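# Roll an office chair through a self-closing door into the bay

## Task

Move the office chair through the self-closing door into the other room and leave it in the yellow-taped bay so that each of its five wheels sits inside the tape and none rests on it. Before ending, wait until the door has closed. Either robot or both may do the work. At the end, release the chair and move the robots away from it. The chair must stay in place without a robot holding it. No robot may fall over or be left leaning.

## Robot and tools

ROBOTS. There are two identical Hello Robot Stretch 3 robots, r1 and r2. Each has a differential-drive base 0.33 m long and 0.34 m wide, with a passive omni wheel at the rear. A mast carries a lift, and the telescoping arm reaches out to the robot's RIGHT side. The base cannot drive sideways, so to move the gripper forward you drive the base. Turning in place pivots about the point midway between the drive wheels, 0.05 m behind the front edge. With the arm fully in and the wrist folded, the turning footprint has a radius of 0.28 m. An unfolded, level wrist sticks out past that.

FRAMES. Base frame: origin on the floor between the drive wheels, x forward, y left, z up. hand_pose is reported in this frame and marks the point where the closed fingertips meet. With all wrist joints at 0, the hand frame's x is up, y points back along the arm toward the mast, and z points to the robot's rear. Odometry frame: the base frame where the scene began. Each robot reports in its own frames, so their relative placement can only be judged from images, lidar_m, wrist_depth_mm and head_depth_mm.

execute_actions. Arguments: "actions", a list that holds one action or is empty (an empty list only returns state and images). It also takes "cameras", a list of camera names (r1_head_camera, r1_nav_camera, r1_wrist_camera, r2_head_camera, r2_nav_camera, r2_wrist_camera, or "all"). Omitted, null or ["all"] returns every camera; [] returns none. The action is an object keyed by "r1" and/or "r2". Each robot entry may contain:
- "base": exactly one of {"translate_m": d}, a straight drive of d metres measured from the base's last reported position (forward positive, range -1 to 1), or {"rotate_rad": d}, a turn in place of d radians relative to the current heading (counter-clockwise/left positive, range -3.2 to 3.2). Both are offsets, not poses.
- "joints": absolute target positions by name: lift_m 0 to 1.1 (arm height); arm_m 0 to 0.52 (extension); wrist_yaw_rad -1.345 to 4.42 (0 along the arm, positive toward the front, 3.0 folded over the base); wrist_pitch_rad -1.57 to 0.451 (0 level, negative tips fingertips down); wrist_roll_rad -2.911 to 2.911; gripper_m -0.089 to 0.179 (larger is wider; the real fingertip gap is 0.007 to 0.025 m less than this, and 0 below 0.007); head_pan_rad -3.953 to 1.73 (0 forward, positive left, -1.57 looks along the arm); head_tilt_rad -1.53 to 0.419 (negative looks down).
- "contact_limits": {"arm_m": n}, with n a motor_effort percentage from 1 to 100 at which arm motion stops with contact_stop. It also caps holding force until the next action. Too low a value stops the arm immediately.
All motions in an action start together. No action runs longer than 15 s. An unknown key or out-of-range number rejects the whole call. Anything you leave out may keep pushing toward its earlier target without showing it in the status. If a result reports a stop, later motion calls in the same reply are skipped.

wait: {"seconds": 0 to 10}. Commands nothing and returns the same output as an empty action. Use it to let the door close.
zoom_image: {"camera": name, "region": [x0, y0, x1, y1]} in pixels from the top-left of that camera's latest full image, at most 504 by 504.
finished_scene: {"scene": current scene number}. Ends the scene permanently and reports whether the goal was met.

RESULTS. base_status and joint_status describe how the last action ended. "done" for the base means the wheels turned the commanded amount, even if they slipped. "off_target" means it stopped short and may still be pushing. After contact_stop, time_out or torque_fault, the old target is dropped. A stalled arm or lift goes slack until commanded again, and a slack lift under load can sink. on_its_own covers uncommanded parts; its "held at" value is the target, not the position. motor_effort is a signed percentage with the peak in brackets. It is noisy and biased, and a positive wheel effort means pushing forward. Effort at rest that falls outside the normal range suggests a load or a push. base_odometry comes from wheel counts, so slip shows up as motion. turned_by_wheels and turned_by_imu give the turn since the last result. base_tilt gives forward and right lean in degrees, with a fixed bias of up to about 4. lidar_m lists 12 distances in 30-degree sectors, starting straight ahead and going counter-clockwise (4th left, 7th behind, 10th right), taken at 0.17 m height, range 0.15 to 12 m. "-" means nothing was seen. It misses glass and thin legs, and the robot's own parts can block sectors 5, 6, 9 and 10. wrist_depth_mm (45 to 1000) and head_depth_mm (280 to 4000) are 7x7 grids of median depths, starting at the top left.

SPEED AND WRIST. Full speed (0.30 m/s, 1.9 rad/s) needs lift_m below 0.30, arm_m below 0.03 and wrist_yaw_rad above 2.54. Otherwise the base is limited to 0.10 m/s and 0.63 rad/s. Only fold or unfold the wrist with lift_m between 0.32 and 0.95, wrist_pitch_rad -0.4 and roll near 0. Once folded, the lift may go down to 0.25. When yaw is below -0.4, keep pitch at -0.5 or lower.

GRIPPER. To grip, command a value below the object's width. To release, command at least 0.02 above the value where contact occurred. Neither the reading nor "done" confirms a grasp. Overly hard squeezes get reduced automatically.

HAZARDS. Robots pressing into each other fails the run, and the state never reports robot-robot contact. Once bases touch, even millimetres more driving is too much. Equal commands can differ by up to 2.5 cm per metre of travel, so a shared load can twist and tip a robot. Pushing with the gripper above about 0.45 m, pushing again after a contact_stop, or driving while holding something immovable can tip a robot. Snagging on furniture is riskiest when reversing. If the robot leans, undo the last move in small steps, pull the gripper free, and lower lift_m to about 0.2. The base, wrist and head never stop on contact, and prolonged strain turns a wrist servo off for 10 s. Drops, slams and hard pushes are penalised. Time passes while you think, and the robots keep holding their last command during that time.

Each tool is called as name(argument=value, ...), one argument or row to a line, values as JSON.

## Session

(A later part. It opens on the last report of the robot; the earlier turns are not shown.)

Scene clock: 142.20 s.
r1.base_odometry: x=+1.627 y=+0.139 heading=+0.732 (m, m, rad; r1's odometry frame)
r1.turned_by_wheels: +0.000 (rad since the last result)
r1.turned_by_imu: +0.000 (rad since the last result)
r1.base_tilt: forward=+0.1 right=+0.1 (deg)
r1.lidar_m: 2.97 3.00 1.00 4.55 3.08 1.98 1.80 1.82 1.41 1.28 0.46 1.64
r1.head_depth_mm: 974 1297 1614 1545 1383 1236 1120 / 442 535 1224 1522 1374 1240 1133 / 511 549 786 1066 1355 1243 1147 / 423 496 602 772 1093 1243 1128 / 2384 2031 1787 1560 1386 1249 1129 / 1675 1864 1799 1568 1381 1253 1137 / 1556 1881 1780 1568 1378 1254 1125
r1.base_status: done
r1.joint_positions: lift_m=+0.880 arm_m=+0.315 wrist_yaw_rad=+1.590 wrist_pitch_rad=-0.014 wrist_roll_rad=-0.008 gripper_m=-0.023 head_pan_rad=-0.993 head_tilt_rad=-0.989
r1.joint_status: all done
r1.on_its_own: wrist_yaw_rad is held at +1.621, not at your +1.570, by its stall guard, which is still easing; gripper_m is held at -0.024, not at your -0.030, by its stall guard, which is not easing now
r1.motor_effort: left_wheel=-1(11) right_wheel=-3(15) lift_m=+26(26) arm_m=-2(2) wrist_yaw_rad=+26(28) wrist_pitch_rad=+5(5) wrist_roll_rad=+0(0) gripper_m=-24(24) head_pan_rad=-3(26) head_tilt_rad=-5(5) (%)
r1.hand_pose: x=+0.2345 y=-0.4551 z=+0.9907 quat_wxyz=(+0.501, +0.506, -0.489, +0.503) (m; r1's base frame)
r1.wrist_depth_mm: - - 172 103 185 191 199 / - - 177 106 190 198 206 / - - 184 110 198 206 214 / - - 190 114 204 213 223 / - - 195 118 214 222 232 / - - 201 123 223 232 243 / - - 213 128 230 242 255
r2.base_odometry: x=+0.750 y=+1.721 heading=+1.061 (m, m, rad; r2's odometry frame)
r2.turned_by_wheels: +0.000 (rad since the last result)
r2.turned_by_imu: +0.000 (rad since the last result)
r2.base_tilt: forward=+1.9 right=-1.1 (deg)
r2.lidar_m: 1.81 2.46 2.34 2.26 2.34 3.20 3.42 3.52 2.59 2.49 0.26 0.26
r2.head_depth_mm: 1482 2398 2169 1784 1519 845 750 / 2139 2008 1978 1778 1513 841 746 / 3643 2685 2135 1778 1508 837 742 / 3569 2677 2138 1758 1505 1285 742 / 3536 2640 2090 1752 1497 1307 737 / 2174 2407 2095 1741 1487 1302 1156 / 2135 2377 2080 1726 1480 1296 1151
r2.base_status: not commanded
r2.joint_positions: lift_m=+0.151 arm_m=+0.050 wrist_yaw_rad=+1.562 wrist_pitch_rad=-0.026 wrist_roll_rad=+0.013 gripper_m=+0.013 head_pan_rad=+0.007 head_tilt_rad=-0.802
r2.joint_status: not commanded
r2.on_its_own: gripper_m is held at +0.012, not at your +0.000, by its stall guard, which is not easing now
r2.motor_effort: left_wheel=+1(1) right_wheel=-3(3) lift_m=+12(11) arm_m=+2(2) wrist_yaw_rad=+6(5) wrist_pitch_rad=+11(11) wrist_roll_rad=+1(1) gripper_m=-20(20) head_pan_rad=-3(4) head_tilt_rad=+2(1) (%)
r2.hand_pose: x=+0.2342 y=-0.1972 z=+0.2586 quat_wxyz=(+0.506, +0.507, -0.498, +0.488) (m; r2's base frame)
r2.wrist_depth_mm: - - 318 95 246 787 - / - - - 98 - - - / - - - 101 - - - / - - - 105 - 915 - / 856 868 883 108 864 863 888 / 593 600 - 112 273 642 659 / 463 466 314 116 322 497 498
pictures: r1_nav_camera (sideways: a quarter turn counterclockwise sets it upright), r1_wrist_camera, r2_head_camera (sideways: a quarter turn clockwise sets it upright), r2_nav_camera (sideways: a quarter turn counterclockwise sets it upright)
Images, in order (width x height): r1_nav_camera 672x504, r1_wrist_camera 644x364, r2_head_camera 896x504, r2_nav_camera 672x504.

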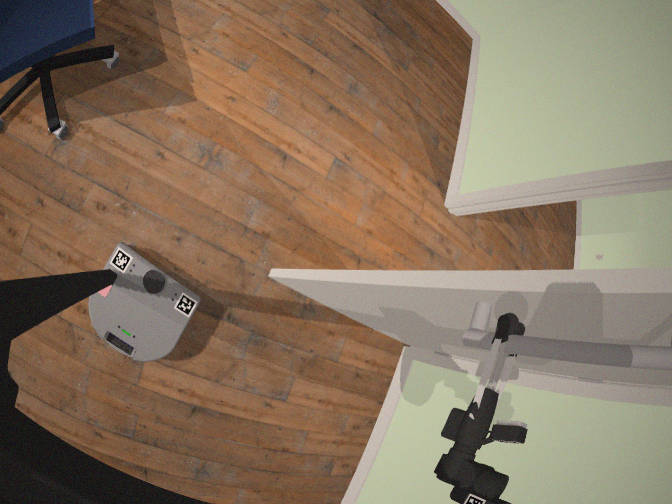

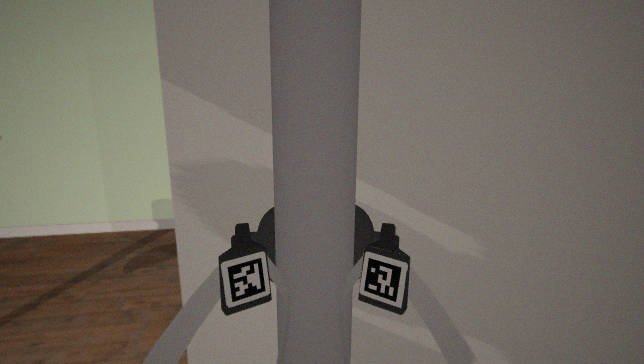

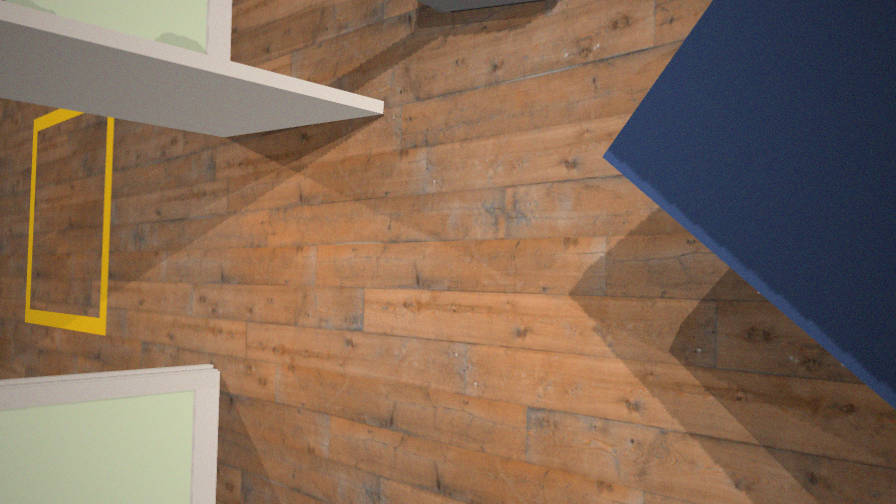

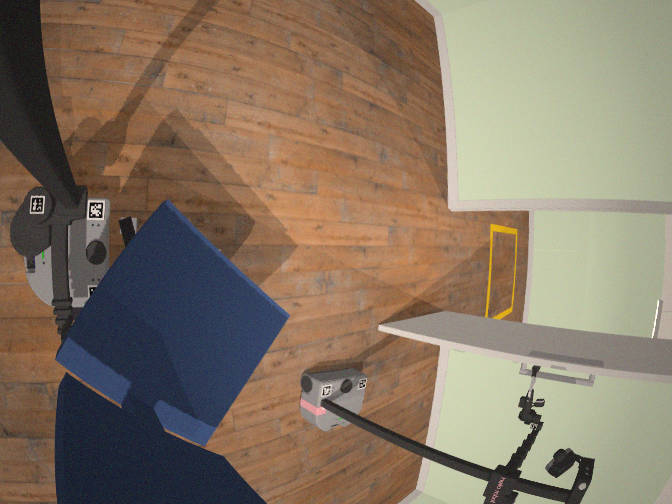

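execute_actions(
  actions=[
    {"r1":{"base":{"translate_m":-0.06},"joints":{"arm_m":0.33}},"r2":{"base":{"rotate_rad":0.085},"joints":{"arm_m":0.03}}},
  ],
  cameras=[],
)

execute_actions(
  actions=[
    {"r2":{"base":{"translate_m":1}}},
  ],
  cameras=[],
)

execute_actions(
  actions=[
    {"r2":{"base":{"rotate_rad":-0.085},"joints":{"head_tilt_rad":-1.1}}},
  ],
  cameras=["r1_nav_camera","r2_nav_camera","r2_head_camera"],
)

Scene clock: 143.90 s.
r1.base_odometry: x=+1.582 y=+0.099 heading=+0.732 (m, m, rad; r1's odometry frame)
r1.turned_by_wheels: +0.000 (rad since the last result)
r1.turned_by_imu: +0.000 (rad since the last result)
r1.base_tilt: forward=+0.2 right=+0.1 (deg)
r1.lidar_m: 3.03 3.05 1.02 4.53 2.98 1.92 1.74 1.76 1.42 1.29 0.47 1.68
r1.head_depth_mm: 1150 1418 1613 1549 1370 1242 1125 / 450 554 1527 1549 1371 1237 1123 / 514 562 818 1138 1361 1243 1148 / 421 496 612 785 1193 1245 1129 / 2443 2083 1791 1559 1393 1240 1133 / 2461 1944 1787 1569 1392 1246 1133 / 1572 1889 1794 1563 1394 1250 1141
r1.base_status: done
r1.joint_positions: lift_m=+0.880 arm_m=+0.330 wrist_yaw_rad=+1.577 wrist_pitch_rad=-0.015 wrist_roll_rad=-0.008 gripper_m=-0.023 head_pan_rad=-0.993 head_tilt_rad=-0.989
r1.joint_status: all done
r1.on_its_own: gripper_m is held at -0.024, not at your -0.030, by its stall guard, which is not easing now
r1.motor_effort: left_wheel=+6(11) right_wheel=-8(19) lift_m=+26(26) arm_m=+3(7) wrist_yaw_rad=-3(19) wrist_pitch_rad=+5(5) wrist_roll_rad=+0(0) gripper_m=-20(23) head_pan_rad=-3(4) head_tilt_rad=-6(5) (%)
r1.hand_pose: x=+0.2345 y=-0.4732 z=+0.9906 quat_wxyz=(+0.505, +0.503, -0.492, +0.500) (m; r1's base frame)
r1.wrist_depth_mm: - 165 168 103 191 204 219 / - - 175 107 198 212 227 / - - 180 110 205 220 237 / - - 186 115 213 229 247 / - - 192 118 223 238 259 / - - - 123 235 249 272 / - - 207 129 237 262 285
r2.base_odometry: x=+0.750 y=+1.721 heading=+1.145 (m, m, rad; r2's odometry frame)
r2.turned_by_wheels: +0.084 (rad since the last result)
r2.turned_by_imu: +0.083 (rad since the last result)
r2.base_tilt: forward=+1.9 right=-1.1 (deg)
r2.lidar_m: 2.39 2.52 2.30 2.26 2.41 3.48 3.41 3.27 2.53 2.49 0.26 0.25
r2.head_depth_mm: 2072 1971 1928 1792 1535 844 750 / 3680 2731 2157 1779 1526 842 746 / 3648 2684 2133 1770 1516 839 744 / 3589 2656 2121 1756 1508 849 741 / 2187 2435 2108 1745 1497 1305 736 / 2174 2417 2086 1743 1486 1298 1157 / 2196 2427 2065 1729 1479 1292 1147
r2.base_status: rotate_rad off_target (by the wheels' count: +0.0842 of +0.0850)
r2.joint_positions: lift_m=+0.151 arm_m=+0.031 wrist_yaw_rad=+1.533 wrist_pitch_rad=-0.026 wrist_roll_rad=+0.013 gripper_m=+0.013 head_pan_rad=+0.007 head_tilt_rad=-0.802
r2.joint_status: all done
r2.on_its_own: gripper_m is held at +0.012, not at your +0.000, by its stall guard, which is not easing now; wrist_yaw_rad is at rest, and its effort (+27) is outside its rest range (-12 to +12)
r2.motor_effort: left_wheel=-16(24) right_wheel=+16(30) lift_m=+12(12) arm_m=-9(16) wrist_yaw_rad=+27(51) wrist_pitch_rad=+11(11) wrist_roll_rad=+0(0) gripper_m=-23(26) head_pan_rad=-4(4) head_tilt_rad=+0(1) (%)
r2.hand_pose: x=+0.2340 y=-0.1853 z=+0.2586 quat_wxyz=(+0.513, +0.500, -0.506, +0.480) (m; r2's base frame)
r2.wrist_depth_mm: - - 320 95 247 - - / - - - 98 - - - / - - - 101 - - - / - - - 104 - - 828 / 842 867 960 108 897 867 806 / 595 605 - 111 118 647 661 / 456 441 435 115 307 493 495
pictures: none
No camera images: the call's "cameras" was empty. Leave "cameras" out to get every camera's image.

Scene clock: 154.87 s.
r1.base_odometry: x=+1.582 y=+0.099 heading=+0.732 (m, m, rad; r1's odometry frame)
r1.turned_by_wheels: +0.000 (rad since the last result)
r1.turned_by_imu: -0.001 (rad since the last result)
r1.base_tilt: forward=+0.2 right=+0.1 (deg)
r1.lidar_m: 0.66 0.81 3.77 4.53 2.99 1.92 1.75 1.76 1.42 1.30 0.47 1.68
r1.head_depth_mm: 1162 1413 1615 1551 1379 1235 1124 / 449 554 1535 1547 1385 1233 1127 / 515 559 816 1141 1356 1234 1144 / 422 496 611 785 1187 1243 1128 / 2431 2100 1779 1551 1392 1243 1131 / 2478 1926 1795 1563 1394 1248 1119 / 1574 1892 1786 1561 911 1093 1103
r1.base_status: not commanded
r1.joint_positions: lift_m=+0.880 arm_m=+0.330 wrist_yaw_rad=+1.577 wrist_pitch_rad=-0.015 wrist_roll_rad=-0.008 gripper_m=-0.023 head_pan_rad=-0.993 head_tilt_rad=-0.989
r1.joint_status: not commanded
r1.on_its_own: gripper_m is held at -0.024, not at your -0.030, by its stall guard, which is not easing now
r1.motor_effort: left_wheel=+5(5) right_wheel=-8(7) lift_m=+26(26) arm_m=+3(3) wrist_yaw_rad=-3(2) wrist_pitch_rad=+5(5) wrist_roll_rad=+0(0) gripper_m=-20(20) head_pan_rad=-3(4) head_tilt_rad=-6(4) (%)
r1.hand_pose: x=+0.2345 y=-0.4732 z=+0.9906 quat_wxyz=(+0.505, +0.503, -0.492, +0.500) (m; r1's base frame)
r1.wrist_depth_mm: - 166 169 103 192 204 218 / - - 174 107 199 211 227 / - - 180 110 205 220 237 / - - 186 115 213 228 246 / - - 191 118 223 239 258 / - - - 123 235 250 271 / 916 868 208 129 238 262 285
r2.base_odometry: x=+1.163 y=+2.632 heading=+1.145 (m, m, rad; r2's odometry frame)
r2.turned_by_wheels: +0.000 (rad since the last result)
r2.turned_by_imu: +0.003 (rad since the last result)
r2.base_tilt: forward=+1.9 right=-1.1 (deg)
r2.lidar_m: 1.38 1.47 2.14 2.18 2.32 3.38 4.39 3.37 2.61 0.80 0.26 0.25
r2.head_depth_mm: 3627 2740 2158 1789 1532 845 750 / 3666 2742 2150 1782 1521 843 747 / 3660 2714 2143 1770 1512 838 741 / 3561 2689 2120 1753 1498 848 740 / 3228 2461 1750 1747 1496 1310 737 / 1245 1411 1644 1734 1490 1303 1157 / 1254 1432 1673 1736 1482 1297 1153
r2.base_status: done
r2.joint_positions: lift_m=+0.151 arm_m=+0.030 wrist_yaw_rad=+1.532 wrist_pitch_rad=-0.026 wrist_roll_rad=+0.013 gripper_m=+0.013 head_pan_rad=+0.007 head_tilt_rad=-0.802
r2.joint_status: not commanded
r2.on_its_own: wrist_yaw_rad is held at +1.520, not at your +1.570, by its stall guard, which is not easing now; gripper_m is held at +0.012, not at your +0.000, by its stall guard, which is not easing now
r2.motor_effort: left_wheel=+10(21) right_wheel=+16(29) lift_m=+11(11) arm_m=-3(9) wrist_yaw_rad=-9(26) wrist_pitch_rad=+11(11) wrist_roll_rad=+0(0) gripper_m=-20(22) head_pan_rad=-4(4) head_tilt_rad=+1(1) (%)
r2.hand_pose: x=+0.2340 y=-0.1852 z=+0.2586 quat_wxyz=(+0.513, +0.500, -0.506, +0.480) (m; r2's base frame)
r2.wrist_depth_mm: - - 319 95 247 688 519 / - - - 98 - 833 551 / - - - 101 - 833 545 / - - - 104 - 817 540 / 848 874 880 108 844 797 533 / 593 605 - 111 273 647 528 / 461 429 433 115 316 491 480
pictures: none
No camera images: the call's "cameras" was empty. Leave "cameras" out to get every camera's image.

Scene clock: 155.77 s.
r1.base_odometry: x=+1.582 y=+0.099 heading=+0.732 (m, m, rad; r1's odometry frame)
r1.turned_by_wheels: +0.000 (rad since the last result)
r1.turned_by_imu: +0.000 (rad since the last result)
r1.base_tilt: forward=+0.1 right=+0.0 (deg)
r1.lidar_m: 0.64 0.81 3.75 4.55 2.99 1.91 1.75 1.76 1.43 1.30 0.47 1.68
r1.head_depth_mm: 1167 1413 1608 1547 1371 1237 1120 / 449 555 1528 1549 1376 1236 1122 / 514 558 818 1137 1359 1246 1139 / 423 497 612 785 1192 1250 1127 / 2438 2090 1796 1564 1391 1245 1127 / 2465 1926 1792 1563 1393 1237 1134 / 1576 1889 1808 1568 1236 816 1100
r1.base_status: not commanded
r1.joint_positions: lift_m=+0.880 arm_m=+0.330 wrist_yaw_rad=+1.577 wrist_pitch_rad=-0.015 wrist_roll_rad=-0.008 gripper_m=-0.023 head_pan_rad=-0.993 head_tilt_rad=-0.989
r1.joint_status: not commanded
r1.on_its_own: gripper_m is held at -0.024, not at your -0.030, by its stall guard, which is not easing now
r1.motor_effort: left_wheel=+6(6) right_wheel=-8(7) lift_m=+26(26) arm_m=+4(3) wrist_yaw_rad=-2(2) wrist_pitch_rad=+5(5) wrist_roll_rad=+0(0) gripper_m=-20(20) head_pan_rad=-3(3) head_tilt_rad=-5(5) (%)
r1.hand_pose: x=+0.2345 y=-0.4732 z=+0.9906 quat_wxyz=(+0.505, +0.503, -0.492, +0.500) (m; r1's base frame)
r1.wrist_depth_mm: - 166 169 103 191 204 218 / - - 174 107 198 211 227 / - - 180 111 205 220 237 / - - 186 114 213 228 248 / - - 190 118 224 238 258 / - - - 123 234 249 271 / 940 855 208 129 238 262 286
r2.base_odometry: x=+1.163 y=+2.632 heading=+1.061 (m, m, rad; r2's odometry frame)
r2.turned_by_wheels: -0.084 (rad since the last result)
r2.turned_by_imu: -0.082 (rad since the last result)
r2.base_tilt: forward=+1.9 right=-1.0 (deg)
r2.lidar_m: 1.39 1.43 1.95 2.18 2.26 3.08 4.40 3.64 2.67 0.80 0.26 0.25
r2.head_depth_mm: 1995 1721 1568 1441 835 769 713 / 2003 1776 1585 908 829 766 707 / 1966 1751 1576 900 825 760 707 / 1971 1746 1564 1425 822 760 713 / 1946 1728 1560 1422 829 757 1047 / 1495 1673 1546 1417 1290 777 1126 / 1422 1651 1548 1406 1285 1189 1104
r2.base_status: rotate_rad off_target (by the wheels' count: -0.0840 of -0.0850)
r2.joint_positions: lift_m=+0.151 arm_m=+0.030 wrist_yaw_rad=+1.531 wrist_pitch_rad=-0.025 wrist_roll_rad=+0.013 gripper_m=+0.013 head_pan_rad=+0.007 head_tilt_rad=-1.086
r2.joint_status: all done
r2.on_its_own: wrist_yaw_rad is held at +1.520, not at your +1.570, by its stall guard, which is not easing now; gripper_m is held at +0.012, not at your +0.000, by its stall guard, which is not easing now; left_wheel is at rest, and its effort (+28) is outside its rest range (-18 to +18)
r2.motor_effort: left_wheel=+28(37) right_wheel=-13(33) lift_m=+11(11) arm_m=-3(3) wrist_yaw_rad=-8(11) wrist_pitch_rad=+10(11) wrist_roll_rad=+0(0) gripper_m=-21(21) head_pan_rad=-4(4) head_tilt_rad=-5(19) (%)
r2.hand_pose: x=+0.2340 y=-0.1854 z=+0.2589 quat_wxyz=(+0.513, +0.500, -0.507, +0.480) (m; r2's base frame)
r2.wrist_depth_mm: - - 315 96 245 592 463 / - - - 99 949 717 482 / - - - 101 - 704 480 / - - - 105 - 703 478 / 862 864 895 108 865 700 504 / 597 603 - 112 341 611 520 / 464 386 434 115 317 489 492
pictures: r1_nav_camera (sideways: a quarter turn counterclockwise sets it upright), r2_head_camera (sideways: a quarter turn clockwise sets it upright), r2_nav_camera (sideways: a quarter turn counterclockwise sets it upright)
Images, in order (width x height): r1_nav_camera 672x504, r2_head_camera 896x504, r2_nav_camera 672x504.

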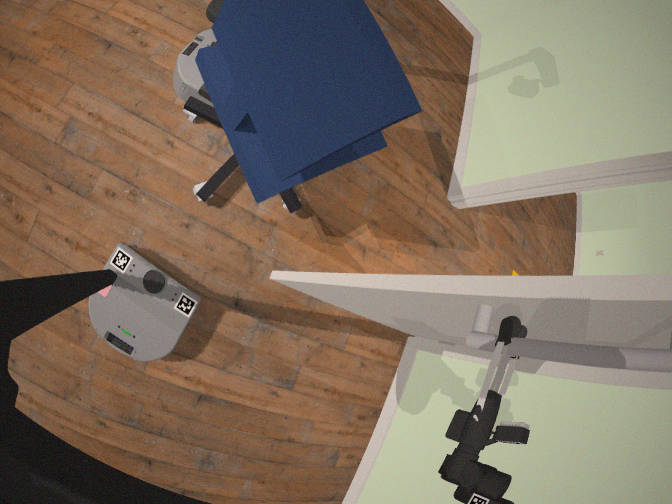

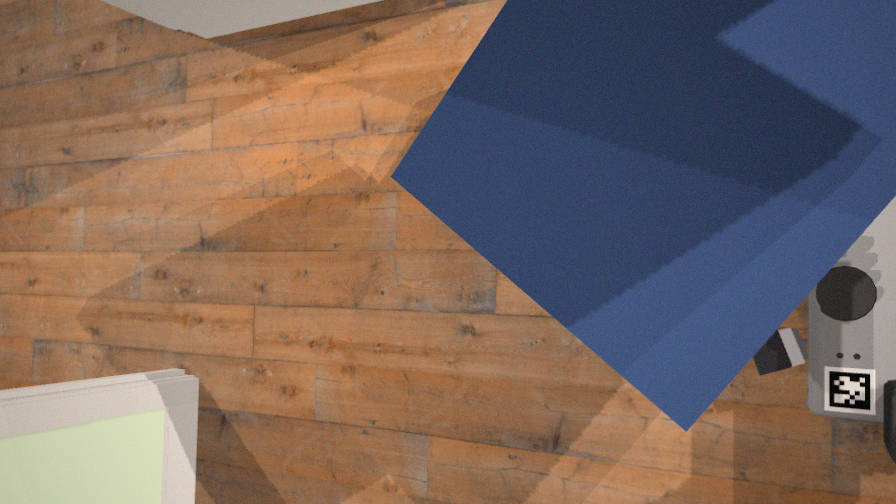

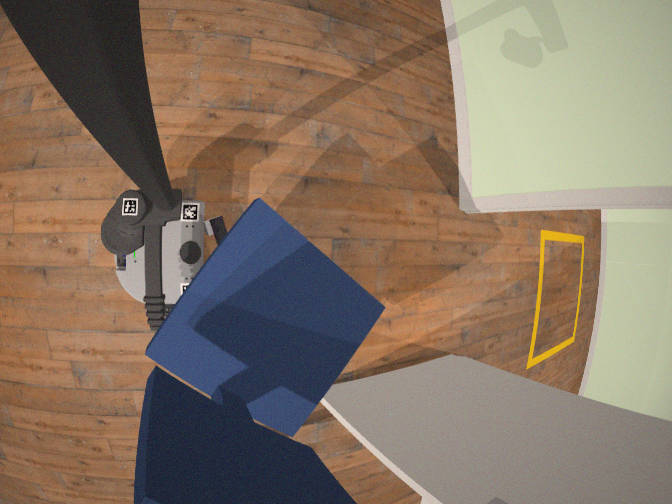

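execute_actions(
  actions=[
    {"r2":{"base":{"translate_m":1}}},
  ],
  cameras=["r2_nav_camera"],
)

execute_actions(
  actions=[
    {"r2":{"base":{"translate_m":0.9},"joints":{"head_tilt_rad":-0.95,"head_pan_rad":-0.25}}},
  ],
  cameras=["r2_nav_camera","r2_head_camera"],
)

Scene clock: 166.80 s.
r1.base_odometry: x=+1.582 y=+0.099 heading=+0.732 (m, m, rad; r1's odometry frame)
r1.turned_by_wheels: +0.000 (rad since the last result)
r1.turned_by_imu: -0.001 (rad since the last result)
r1.base_tilt: forward=+0.1 right=+0.1 (deg)
r1.lidar_m: 3.03 3.05 3.74 4.55 2.98 1.92 1.74 1.76 1.42 1.30 0.47 1.21
r1.head_depth_mm: 1161 1414 1620 1549 1376 1240 1122 / 449 555 1526 1554 1376 1245 1125 / 513 560 819 1133 1364 1242 1144 / 422 497 610 787 1190 1247 1132 / 947 1110 1543 1537 1390 1249 1132 / 928 1266 1478 1509 1391 1248 1135 / 1570 1875 1520 1489 1384 1249 1137
r1.base_status: not commanded
r1.joint_positions: lift_m=+0.880 arm_m=+0.330 wrist_yaw_rad=+1.577 wrist_pitch_rad=-0.015 wrist_roll_rad=-0.008 gripper_m=-0.023 head_pan_rad=-0.993 head_tilt_rad=-0.989
r1.joint_status: not commanded
r1.on_its_own: gripper_m is held at -0.024, not at your -0.030, by its stall guard, which is not easing now
r1.motor_effort: left_wheel=+5(6) right_wheel=-8(8) lift_m=+26(26) arm_m=+3(4) wrist_yaw_rad=-3(3) wrist_pitch_rad=+5(5) wrist_roll_rad=+0(0) gripper_m=-20(20) head_pan_rad=-3(3) head_tilt_rad=-5(5) (%)
r1.hand_pose: x=+0.2345 y=-0.4732 z=+0.9906 quat_wxyz=(+0.505, +0.503, -0.492, +0.500) (m; r1's base frame)
r1.wrist_depth_mm: - 166 169 103 191 203 217 / - - 174 107 198 212 227 / - - 180 110 206 219 236 / - - 186 115 213 229 247 / - - 191 118 223 240 260 / - - - 123 235 249 271 / - - 208 129 239 262 284
r2.base_odometry: x=+1.651 y=+3.504 heading=+1.061 (m, m, rad; r2's odometry frame)
r2.turned_by_wheels: +0.000 (rad since the last result)
r2.turned_by_imu: +0.001 (rad since the last result)
r2.base_tilt: forward=+1.8 right=-1.1 (deg)
r2.lidar_m: 3.29 0.44 0.54 1.46 2.26 3.08 5.38 1.20 0.62 0.59 0.26 0.27
r2.head_depth_mm: 2011 1772 1593 1443 835 769 713 / 1986 1757 1577 907 830 766 709 / 1973 1750 1580 903 826 762 707 / 1951 1749 1562 1419 823 759 719 / 1955 1730 1550 1417 830 763 1137 / 1946 1719 1547 1408 1274 1168 1127 / 1929 1700 1535 927 1118 1190 1101
r2.base_status: done
r2.joint_positions: lift_m=+0.151 arm_m=+0.030 wrist_yaw_rad=+1.444 wrist_pitch_rad=-0.026 wrist_roll_rad=+0.013 gripper_m=+0.013 head_pan_rad=+0.007 head_tilt_rad=-1.087
r2.joint_status: not commanded
r2.on_its_own: wrist_yaw_rad is held at +1.456, not at your +1.570, by its stall guard, which is not easing now; gripper_m is held at +0.012, not at your +0.000, by its stall guard, which is not easing now
r2.motor_effort: left_wheel=-2(35) right_wheel=+5(40) lift_m=+11(11) arm_m=-3(3) wrist_yaw_rad=+8(37) wrist_pitch_rad=+11(11) wrist_roll_rad=+0(0) gripper_m=-21(25) head_pan_rad=-4(4) head_tilt_rad=-5(5) (%)
r2.hand_pose: x=+0.2321 y=-0.2074 z=+0.2588 quat_wxyz=(+0.533, +0.477, -0.528, +0.457) (m; r2's base frame)
r2.wrist_depth_mm: - - 320 95 247 - 438 / - - - 98 - - - / - - - 101 - - 453 / - - - 104 - - 448 / 847 870 944 107 860 954 450 / 595 601 - 111 121 645 440 / 461 422 448 115 309 490 440
pictures: r2_nav_camera (sideways: a quarter turn counterclockwise sets it upright)
Images, in order (width x height): r2_nav_camera 672x504.

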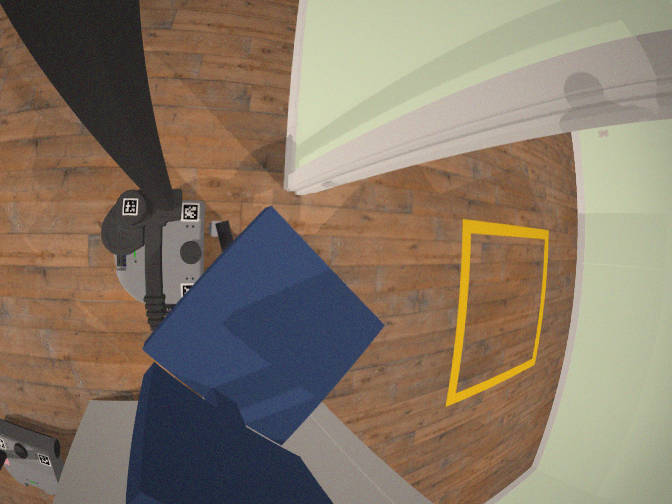

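Scene clock: 176.73 s.
r1.base_odometry: x=+1.582 y=+0.099 heading=+0.732 (m, m, rad; r1's odometry frame)
r1.turned_by_wheels: +0.000 (rad since the last result)
r1.turned_by_imu: -0.001 (rad since the last result)
r1.base_tilt: forward=+0.2 right=+0.0 (deg)
r1.lidar_m: 3.02 3.05 3.77 4.53 2.98 1.91 1.74 1.76 1.42 1.30 0.47 1.68
r1.head_depth_mm: 1166 1420 1618 1559 1377 1238 1126 / 449 553 1529 1552 1375 1242 1122 / 515 560 817 1143 1361 1248 1144 / 423 497 610 785 1186 1245 1131 / 2023 1981 1775 1561 1379 1247 1131 / 2453 1948 1794 1576 1395 1252 1134 / 1559 1875 1789 1571 1380 1251 1131
r1.base_status: not commanded
r1.joint_positions: lift_m=+0.880 arm_m=+0.330 wrist_yaw_rad=+1.577 wrist_pitch_rad=-0.015 wrist_roll_rad=-0.008 gripper_m=-0.023 head_pan_rad=-0.993 head_tilt_rad=-0.989
r1.joint_status: not commanded
r1.on_its_own: gripper_m is held at -0.024, not at your -0.030, by its stall guard, which is not easing now
r1.motor_effort: left_wheel=+6(6) right_wheel=-8(8) lift_m=+26(26) arm_m=+3(4) wrist_yaw_rad=-2(3) wrist_pitch_rad=+5(5) wrist_roll_rad=+0(0) gripper_m=-20(20) head_pan_rad=-3(3) head_tilt_rad=-4(5) (%)
r1.hand_pose: x=+0.2345 y=-0.4732 z=+0.9906 quat_wxyz=(+0.505, +0.503, -0.492, +0.500) (m; r1's base frame)
r1.wrist_depth_mm: - 166 169 103 192 204 217 / - - 175 107 198 211 227 / - - 180 110 205 220 235 / - - 186 115 213 229 247 / - - 191 118 223 239 259 / - - - 123 235 249 274 / - - 207 129 239 263 286
r2.base_odometry: x=+2.091 y=+4.290 heading=+1.060 (m, m, rad; r2's odometry frame)
r2.turned_by_wheels: +0.000 (rad since the last result)
r2.turned_by_imu: +0.001 (rad since the last result)
r2.base_tilt: forward=+2.0 right=-1.1 (deg)
r2.lidar_m: 2.41 2.50 2.27 1.59 0.57 0.46 6.26 0.83 0.75 1.57 0.27 0.27
r2.head_depth_mm: 2489 2118 1809 1580 884 796 722 / 2450 2101 1799 1570 883 792 719 / 2383 2081 1774 1555 876 788 715 / 2364 2064 1768 1555 871 783 713 / 2293 2049 1762 1540 1352 781 710 / 2254 2024 1752 1537 1366 1194 727 / 2224 2018 1734 1522 1358 1223 1098
r2.base_status: done
r2.joint_positions: lift_m=+0.151 arm_m=+0.030 wrist_yaw_rad=+1.439 wrist_pitch_rad=-0.026 wrist_roll_rad=+0.013 gripper_m=+0.013 head_pan_rad=-0.243 head_tilt_rad=-0.951
r2.joint_status: all done
r2.on_its_own: wrist_yaw_rad is held at +1.456, not at your +1.570, by its stall guard, which is not easing now; gripper_m is held at +0.012, not at your +0.000, by its stall guard, which is not easing now
r2.motor_effort: left_wheel=-2(7) right_wheel=+6(15) lift_m=+11(11) arm_m=-3(3) wrist_yaw_rad=+12(12) wrist_pitch_rad=+11(11) wrist_roll_rad=+0(0) gripper_m=-22(22) head_pan_rad=-4(28) head_tilt_rad=+2(13) (%)
r2.hand_pose: x=+0.2320 y=-0.2088 z=+0.2588 quat_wxyz=(+0.535, +0.476, -0.529, +0.456) (m; r2's base frame)
r2.wrist_depth_mm: - - 320 95 248 - - / - - - 98 - - - / - - - 101 - - - / - - - 104 - - - / 851 884 982 108 866 931 974 / 596 606 - 111 120 650 653 / 460 407 452 115 309 495 495
pictures: r2_head_camera (sideways: a quarter turn clockwise sets it upright), r2_nav_camera (sideways: a quarter turn counterclockwise sets it upright)
Images, in order (width x height): r2_head_camera 896x504, r2_nav_camera 672x504.

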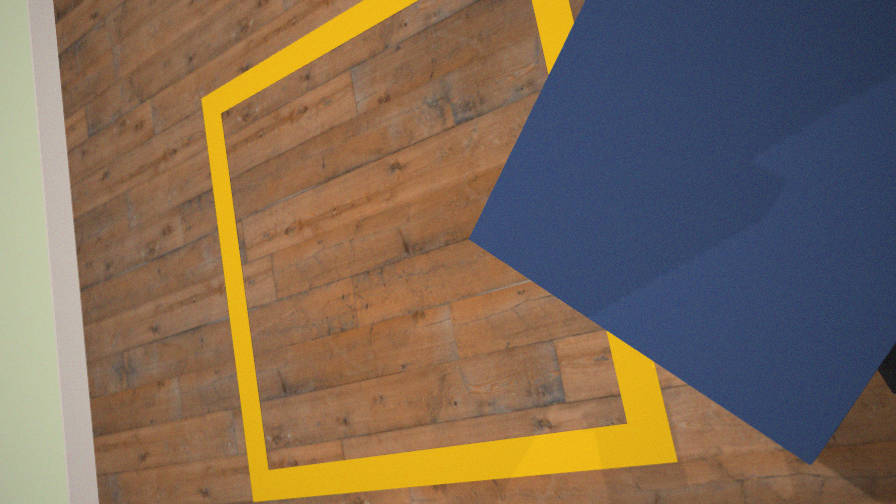

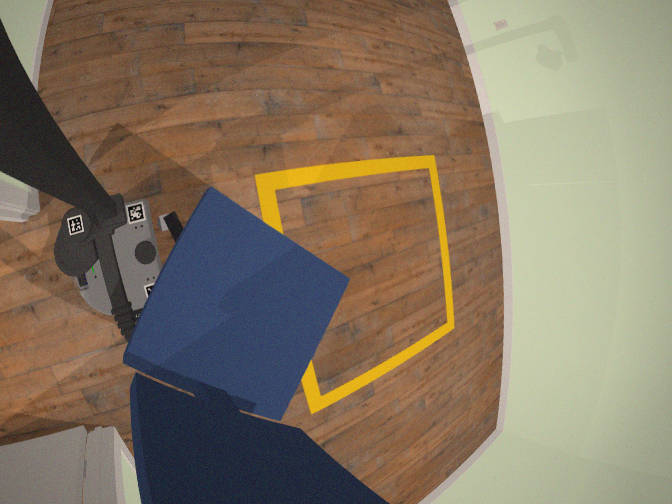

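execute_actions(
  actions=[
    {"r1":{"joints":{"gripper_m":0.12}},"r2":{"base":{"translate_m":0.85},"joints":{"arm_m":0.13,"head_tilt_rad":-1.4,"head_pan_rad":-0.7}}},
  ],
  cameras=["r2_nav_camera"],
)

execute_actions(
  actions=[
    {"r2":{"joints":{"gripper_m":0.17}}},
  ],
  cameras=[],
)

execute_actions(
  actions=[
    {"r2":{"base":{"translate_m":-0.7},"joints":{"head_tilt_rad":-1.0,"head_pan_rad":-0.3}}},
  ],
  cameras=["r2_nav_camera","r2_head_camera","r2_wrist_camera","r1_nav_camera"],
)

Scene clock: 186.33 s.
r1.base_odometry: x=+1.582 y=+0.099 heading=+0.732 (m, m, rad; r1's odometry frame)
r1.turned_by_wheels: +0.000 (rad since the last result)
r1.turned_by_imu: -0.002 (rad since the last result)
r1.base_tilt: forward=+0.1 right=+0.1 (deg)
r1.lidar_m: 3.03 3.05 3.79 4.52 2.99 1.92 1.74 1.76 1.43 1.30 1.29 1.61
r1.head_depth_mm: 1169 1342 1609 1545 1369 1241 1118 / 1226 1419 1659 1546 1382 1235 1127 / 1292 1550 1709 1565 1386 1242 1142 / 1354 1591 1759 1551 1388 1252 1133 / 1419 1684 1791 1571 1401 1244 1131 / 1497 1786 1799 1565 1390 1244 1138 / 1550 1879 1795 1566 1396 1249 1135
r1.base_status: not commanded
r1.joint_positions: lift_m=+0.880 arm_m=+0.330 wrist_yaw_rad=+1.575 wrist_pitch_rad=-0.018 wrist_roll_rad=-0.008 gripper_m=+0.120 head_pan_rad=-0.993 head_tilt_rad=-0.989
r1.joint_status: all done
r1.motor_effort: left_wheel=-3(5) right_wheel=+3(8) lift_m=+26(26) arm_m=+3(3) wrist_yaw_rad=-3(3) wrist_pitch_rad=+6(7) wrist_roll_rad=+0(0) gripper_m=+0(86) head_pan_rad=-3(3) head_tilt_rad=-6(5) (%)
r1.hand_pose: x=+0.2344 y=-0.4736 z=+0.9898 quat_wxyz=(+0.506, +0.503, -0.492, +0.499) (m; r1's base frame)
r1.wrist_depth_mm: - - - - - - 790 / - - - - - - 792 / - - - - - - 794 / - - - - - - 807 / - - - - - - 812 / - - - - - - 814 / - - - - - - 827
r2.base_odometry: x=+2.507 y=+5.031 heading=+1.060 (m, m, rad; r2's odometry frame)
r2.turned_by_wheels: +0.000 (rad since the last result)
r2.turned_by_imu: +0.001 (rad since the last result)
r2.base_tilt: forward=+1.8 right=-1.1 (deg)
r2.lidar_m: 1.56 1.62 2.21 2.18 1.78 1.30 1.26 1.38 1.78 2.56 0.37 1.62
r2.head_depth_mm: 1432 871 840 810 1240 1219 1177 / 1429 865 838 810 1233 1204 1173 / 1414 863 834 808 1151 - 1165 / 1400 857 830 812 - - 1161 / 1404 857 824 1183 1236 - 1150 / 1400 1354 826 1260 1227 1190 - / 1391 1343 1301 1257 1222 1184 1153
r2.base_status: done
r2.joint_positions: lift_m=+0.151 arm_m=+0.130 wrist_yaw_rad=+1.260 wrist_pitch_rad=-0.026 wrist_roll_rad=+0.013 gripper_m=+0.013 head_pan_rad=-0.693 head_tilt_rad=-1.383
r2.joint_status: all done
r2.on_its_own: wrist_yaw_rad is held at +1.280, not at your +1.570, by its stall guard, which is not easing now; gripper_m is held at +0.012, not at your +0.000, by its stall guard, which is not easing now; wrist_yaw_rad is at rest, and its effort (+15) is outside its rest range (-12 to +12)
r2.motor_effort: left_wheel=-2(14) right_wheel=+6(22) lift_m=+11(12) arm_m=-1(18) wrist_yaw_rad=+15(70) wrist_pitch_rad=+11(11) wrist_roll_rad=+0(1) gripper_m=-21(29) head_pan_rad=-4(39) head_tilt_rad=-5(25) (%)
r2.hand_pose: x=+0.2219 y=-0.3532 z=+0.2587 quat_wxyz=(+0.573, +0.427, -0.569, +0.406) (m; r2's base frame)
r2.wrist_depth_mm: - - 321 95 245 - - / - - - 98 - - - / - - - 101 - - - / - - - 104 - - - / 857 864 970 108 865 949 977 / 597 601 - 111 119 640 664 / 461 469 329 115 451 349 492
pictures: r2_nav_camera (sideways: a quarter turn counterclockwise sets it upright)
Images, in order (width x height): r2_nav_camera 672x504.

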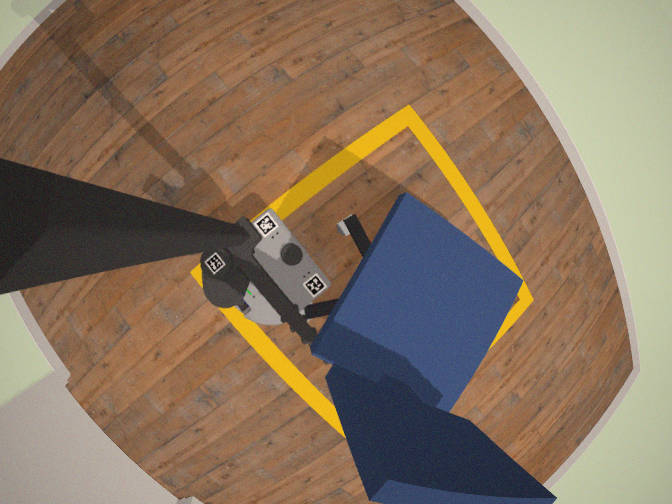

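Scene clock: 188.40 s.
r1.base_odometry: x=+1.582 y=+0.099 heading=+0.732 (m, m, rad; r1's odometry frame)
r1.turned_by_wheels: +0.000 (rad since the last result)
r1.turned_by_imu: +0.000 (rad since the last result)
r1.base_tilt: forward=+0.1 right=+0.0 (deg)
r1.lidar_m: 3.03 3.04 3.76 4.53 2.99 1.92 1.75 1.76 1.43 1.30 1.29 1.60
r1.head_depth_mm: 1171 1344 1614 1553 1380 1235 1125 / 1224 1429 1681 1558 1378 1238 1128 / 1303 1552 1719 1557 1374 1251 1144 / 1357 1594 1766 1556 1392 1252 1130 / 1421 1690 1795 1568 1384 1245 1133 / 1497 1774 1802 1568 1392 1252 1135 / 1562 1884 1799 1578 1384 1244 1134
r1.base_status: not commanded
r1.joint_positions: lift_m=+0.880 arm_m=+0.330 wrist_yaw_rad=+1.575 wrist_pitch_rad=-0.018 wrist_roll_rad=-0.008 gripper_m=+0.120 head_pan_rad=-0.993 head_tilt_rad=-0.989
r1.joint_status: not commanded
r1.motor_effort: left_wheel=-4(3) right_wheel=+2(3) lift_m=+26(26) arm_m=+3(3) wrist_yaw_rad=-1(2) wrist_pitch_rad=+6(6) wrist_roll_rad=+0(0) gripper_m=+0(0) head_pan_rad=-4(3) head_tilt_rad=-5(5) (%)
r1.hand_pose: x=+0.2344 y=-0.4736 z=+0.9898 quat_wxyz=(+0.506, +0.503, -0.492, +0.499) (m; r1's base frame)
r1.wrist_depth_mm: - - - - - - 802 / - - - - - - 795 / - - - - - - 789 / - - - - - - 813 / - - - - - - 812 / - - - - - - 814 / - - - - - - 825
r2.base_odometry: x=+2.507 y=+5.031 heading=+1.060 (m, m, rad; r2's odometry frame)
r2.turned_by_wheels: +0.000 (rad since the last result)
r2.turned_by_imu: +0.001 (rad since the last result)
r2.base_tilt: forward=+1.8 right=-1.2 (deg)
r2.lidar_m: 1.56 1.62 2.22 2.18 1.78 1.30 1.27 1.38 1.77 2.56 0.37 1.62
r2.head_depth_mm: 1431 871 840 808 1243 1212 1183 / 1425 864 835 810 1231 1210 1174 / 1424 864 833 805 1148 - 1167 / 1402 857 830 812 - - 1155 / 1408 858 824 1188 1242 - 1157 / 1395 1348 824 1261 1224 1192 - / 1396 1348 1303 1260 1219 1186 1152
r2.base_status: not commanded
r2.joint_positions: lift_m=+0.151 arm_m=+0.130 wrist_yaw_rad=+1.278 wrist_pitch_rad=-0.026 wrist_roll_rad=+0.013 gripper_m=+0.170 head_pan_rad=-0.693 head_tilt_rad=-1.383
r2.joint_status: all done
r2.on_its_own: wrist_yaw_rad is held at +1.280, not at your +1.570, by its stall guard, which is not easing now
r2.motor_effort: left_wheel=+1(2) right_wheel=+0(5) lift_m=+11(12) arm_m=-1(1) wrist_yaw_rad=+2(16) wrist_pitch_rad=+11(11) wrist_roll_rad=+1(0) gripper_m=+2(85) head_pan_rad=-4(4) head_tilt_rad=-5(6) (%)
r2.hand_pose: x=+0.2233 y=-0.3489 z=+0.2587 quat_wxyz=(+0.570, +0.432, -0.565, +0.412) (m; r2's base frame)
r2.wrist_depth_mm: - - - 96 100 296 - / - - - 99 104 - - / - - - 102 110 - - / - - - 104 - - - / 861 934 867 108 790 969 987 / 618 607 570 111 566 643 654 / 442 463 349 115 466 327 509
pictures: none
No camera images: the call's "cameras" was empty. Leave "cameras" out to get every camera's image.

Scene clock: 196.50 s.
r1.base_odometry: x=+1.582 y=+0.099 heading=+0.732 (m, m, rad; r1's odometry frame)
r1.turned_by_wheels: +0.000 (rad since the last result)
r1.turned_by_imu: -0.001 (rad since the last result)
r1.base_tilt: forward=+0.0 right=+0.1 (deg)
r1.lidar_m: 3.04 3.06 3.75 4.51 2.98 1.92 1.75 1.76 1.42 1.29 1.29 1.61
r1.head_depth_mm: 1170 1354 1606 1554 1377 1237 1123 / 1218 1425 1687 1545 1378 1246 1128 / 1298 1567 1711 1554 1389 1242 1149 / 1358 1596 1780 1562 1387 1253 1125 / 1423 1683 1798 1566 1386 1239 1130 / 1487 1776 1786 1554 1396 1251 1132 / 1572 1871 1793 1557 1387 1253 1135
r1.base_status: not commanded
r1.joint_positions: lift_m=+0.880 arm_m=+0.330 wrist_yaw_rad=+1.575 wrist_pitch_rad=-0.018 wrist_roll_rad=-0.008 gripper_m=+0.120 head_pan_rad=-0.993 head_tilt_rad=-0.989
r1.joint_status: not commanded
r1.motor_effort: left_wheel=-4(4) right_wheel=+3(3) lift_m=+26(26) arm_m=+4(3) wrist_yaw_rad=-2(2) wrist_pitch_rad=+6(7) wrist_roll_rad=+0(0) gripper_m=+0(1) head_pan_rad=-3(3) head_tilt_rad=-5(4) (%)
r1.hand_pose: x=+0.2344 y=-0.4736 z=+0.9898 quat_wxyz=(+0.506, +0.503, -0.492, +0.499) (m; r1's base frame)
r1.wrist_depth_mm: - - - - - - 793 / - - - - - - 790 / - - - - - - 809 / - - - - - - 807 / - - - - - - 810 / - - - - - - 825 / - - - - - - 823
r2.base_odometry: x=+2.165 y=+4.420 heading=+1.061 (m, m, rad; r2's odometry frame)
r2.turned_by_wheels: +0.000 (rad since the last result)
r2.turned_by_imu: +0.001 (rad since the last result)
r2.base_tilt: forward=+1.7 right=-1.1 (deg)
r2.lidar_m: 2.26 2.34 2.27 2.17 0.79 0.60 0.63 0.66 0.83 2.14 2.66 0.93
r2.head_depth_mm: 780 992 1686 1526 1370 1234 1150 / 701 868 1148 1463 1359 1244 1122 / 637 773 1042 1461 1353 1228 1136 / 638 734 1010 1431 1343 1219 1134 / 2187 1214 1082 1467 1336 1216 1115 / 2139 1209 1611 1459 1333 1210 1112 / 2114 1900 1661 1473 1327 1209 1109
r2.base_status: done
r2.joint_positions: lift_m=+0.151 arm_m=+0.130 wrist_yaw_rad=+1.278 wrist_pitch_rad=-0.026 wrist_roll_rad=+0.013 gripper_m=+0.170 head_pan_rad=-0.307 head_tilt_rad=-1.001
r2.joint_status: all done
r2.on_its_own: wrist_yaw_rad is held at +1.280, not at your +1.570, by its stall guard, which is not easing now
r2.motor_effort: left_wheel=+2(4) right_wheel=-1(7) lift_m=+11(11) arm_m=-1(1) wrist_yaw_rad=+2(1) wrist_pitch_rad=+11(11) wrist_roll_rad=+0(0) gripper_m=-1(1) head_pan_rad=+4(34) head_tilt_rad=+1(19) (%)
r2.hand_pose: x=+0.2233 y=-0.3488 z=+0.2587 quat_wxyz=(+0.570, +0.432, -0.565, +0.412) (m; r2's base frame)
r2.wrist_depth_mm: - 678 507 586 - - - / - - 668 680 - - - / - - - - - - - / - - - - - - - / 847 764 763 742 939 942 984 / 615 505 611 627 636 647 662 / 440 462 466 482 479 486 506
pictures: r1_nav_camera (sideways: a quarter turn counterclockwise sets it upright), r2_head_camera (sideways: a quarter turn clockwise sets it upright), r2_nav_camera (sideways: a quarter turn counterclockwise sets it upright), r2_wrist_camera
Images, in order (width x height): r1_nav_camera 672x504, r2_head_camera 896x504, r2_nav_camera 672x504, r2_wrist_camera 644x364.

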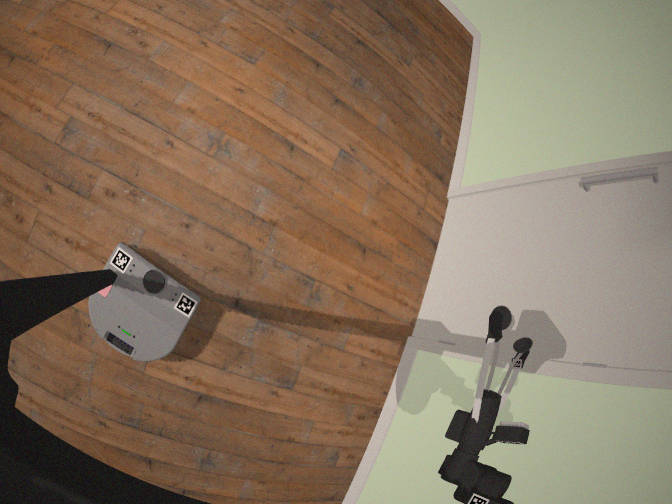

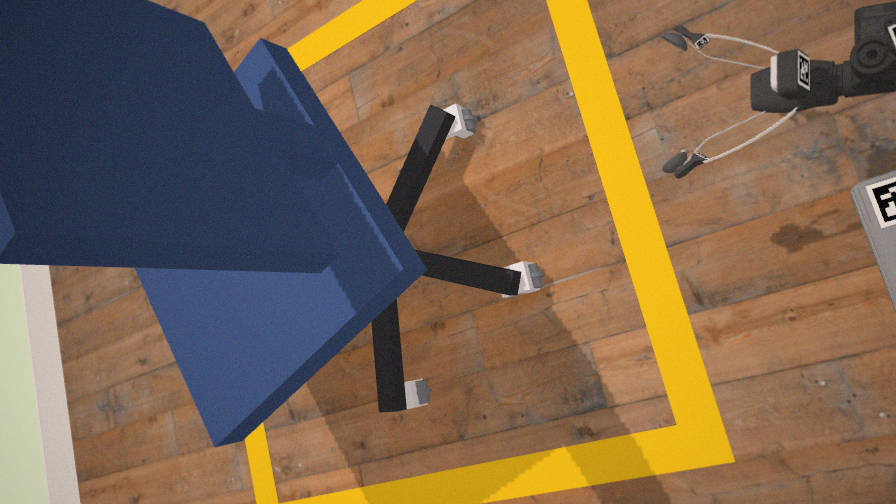

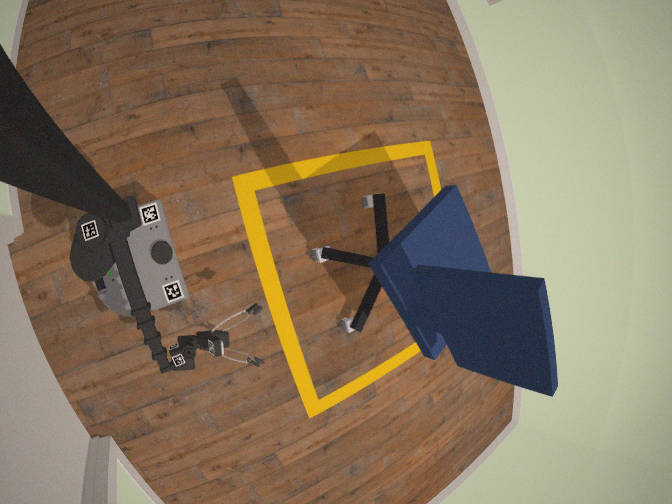

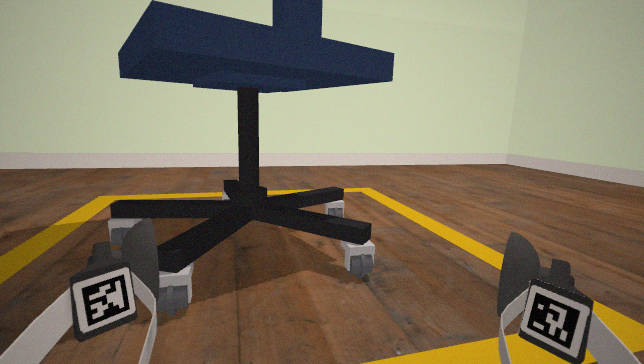

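finished_scene(
  scene=1,
)

The scene is finished: the task was done.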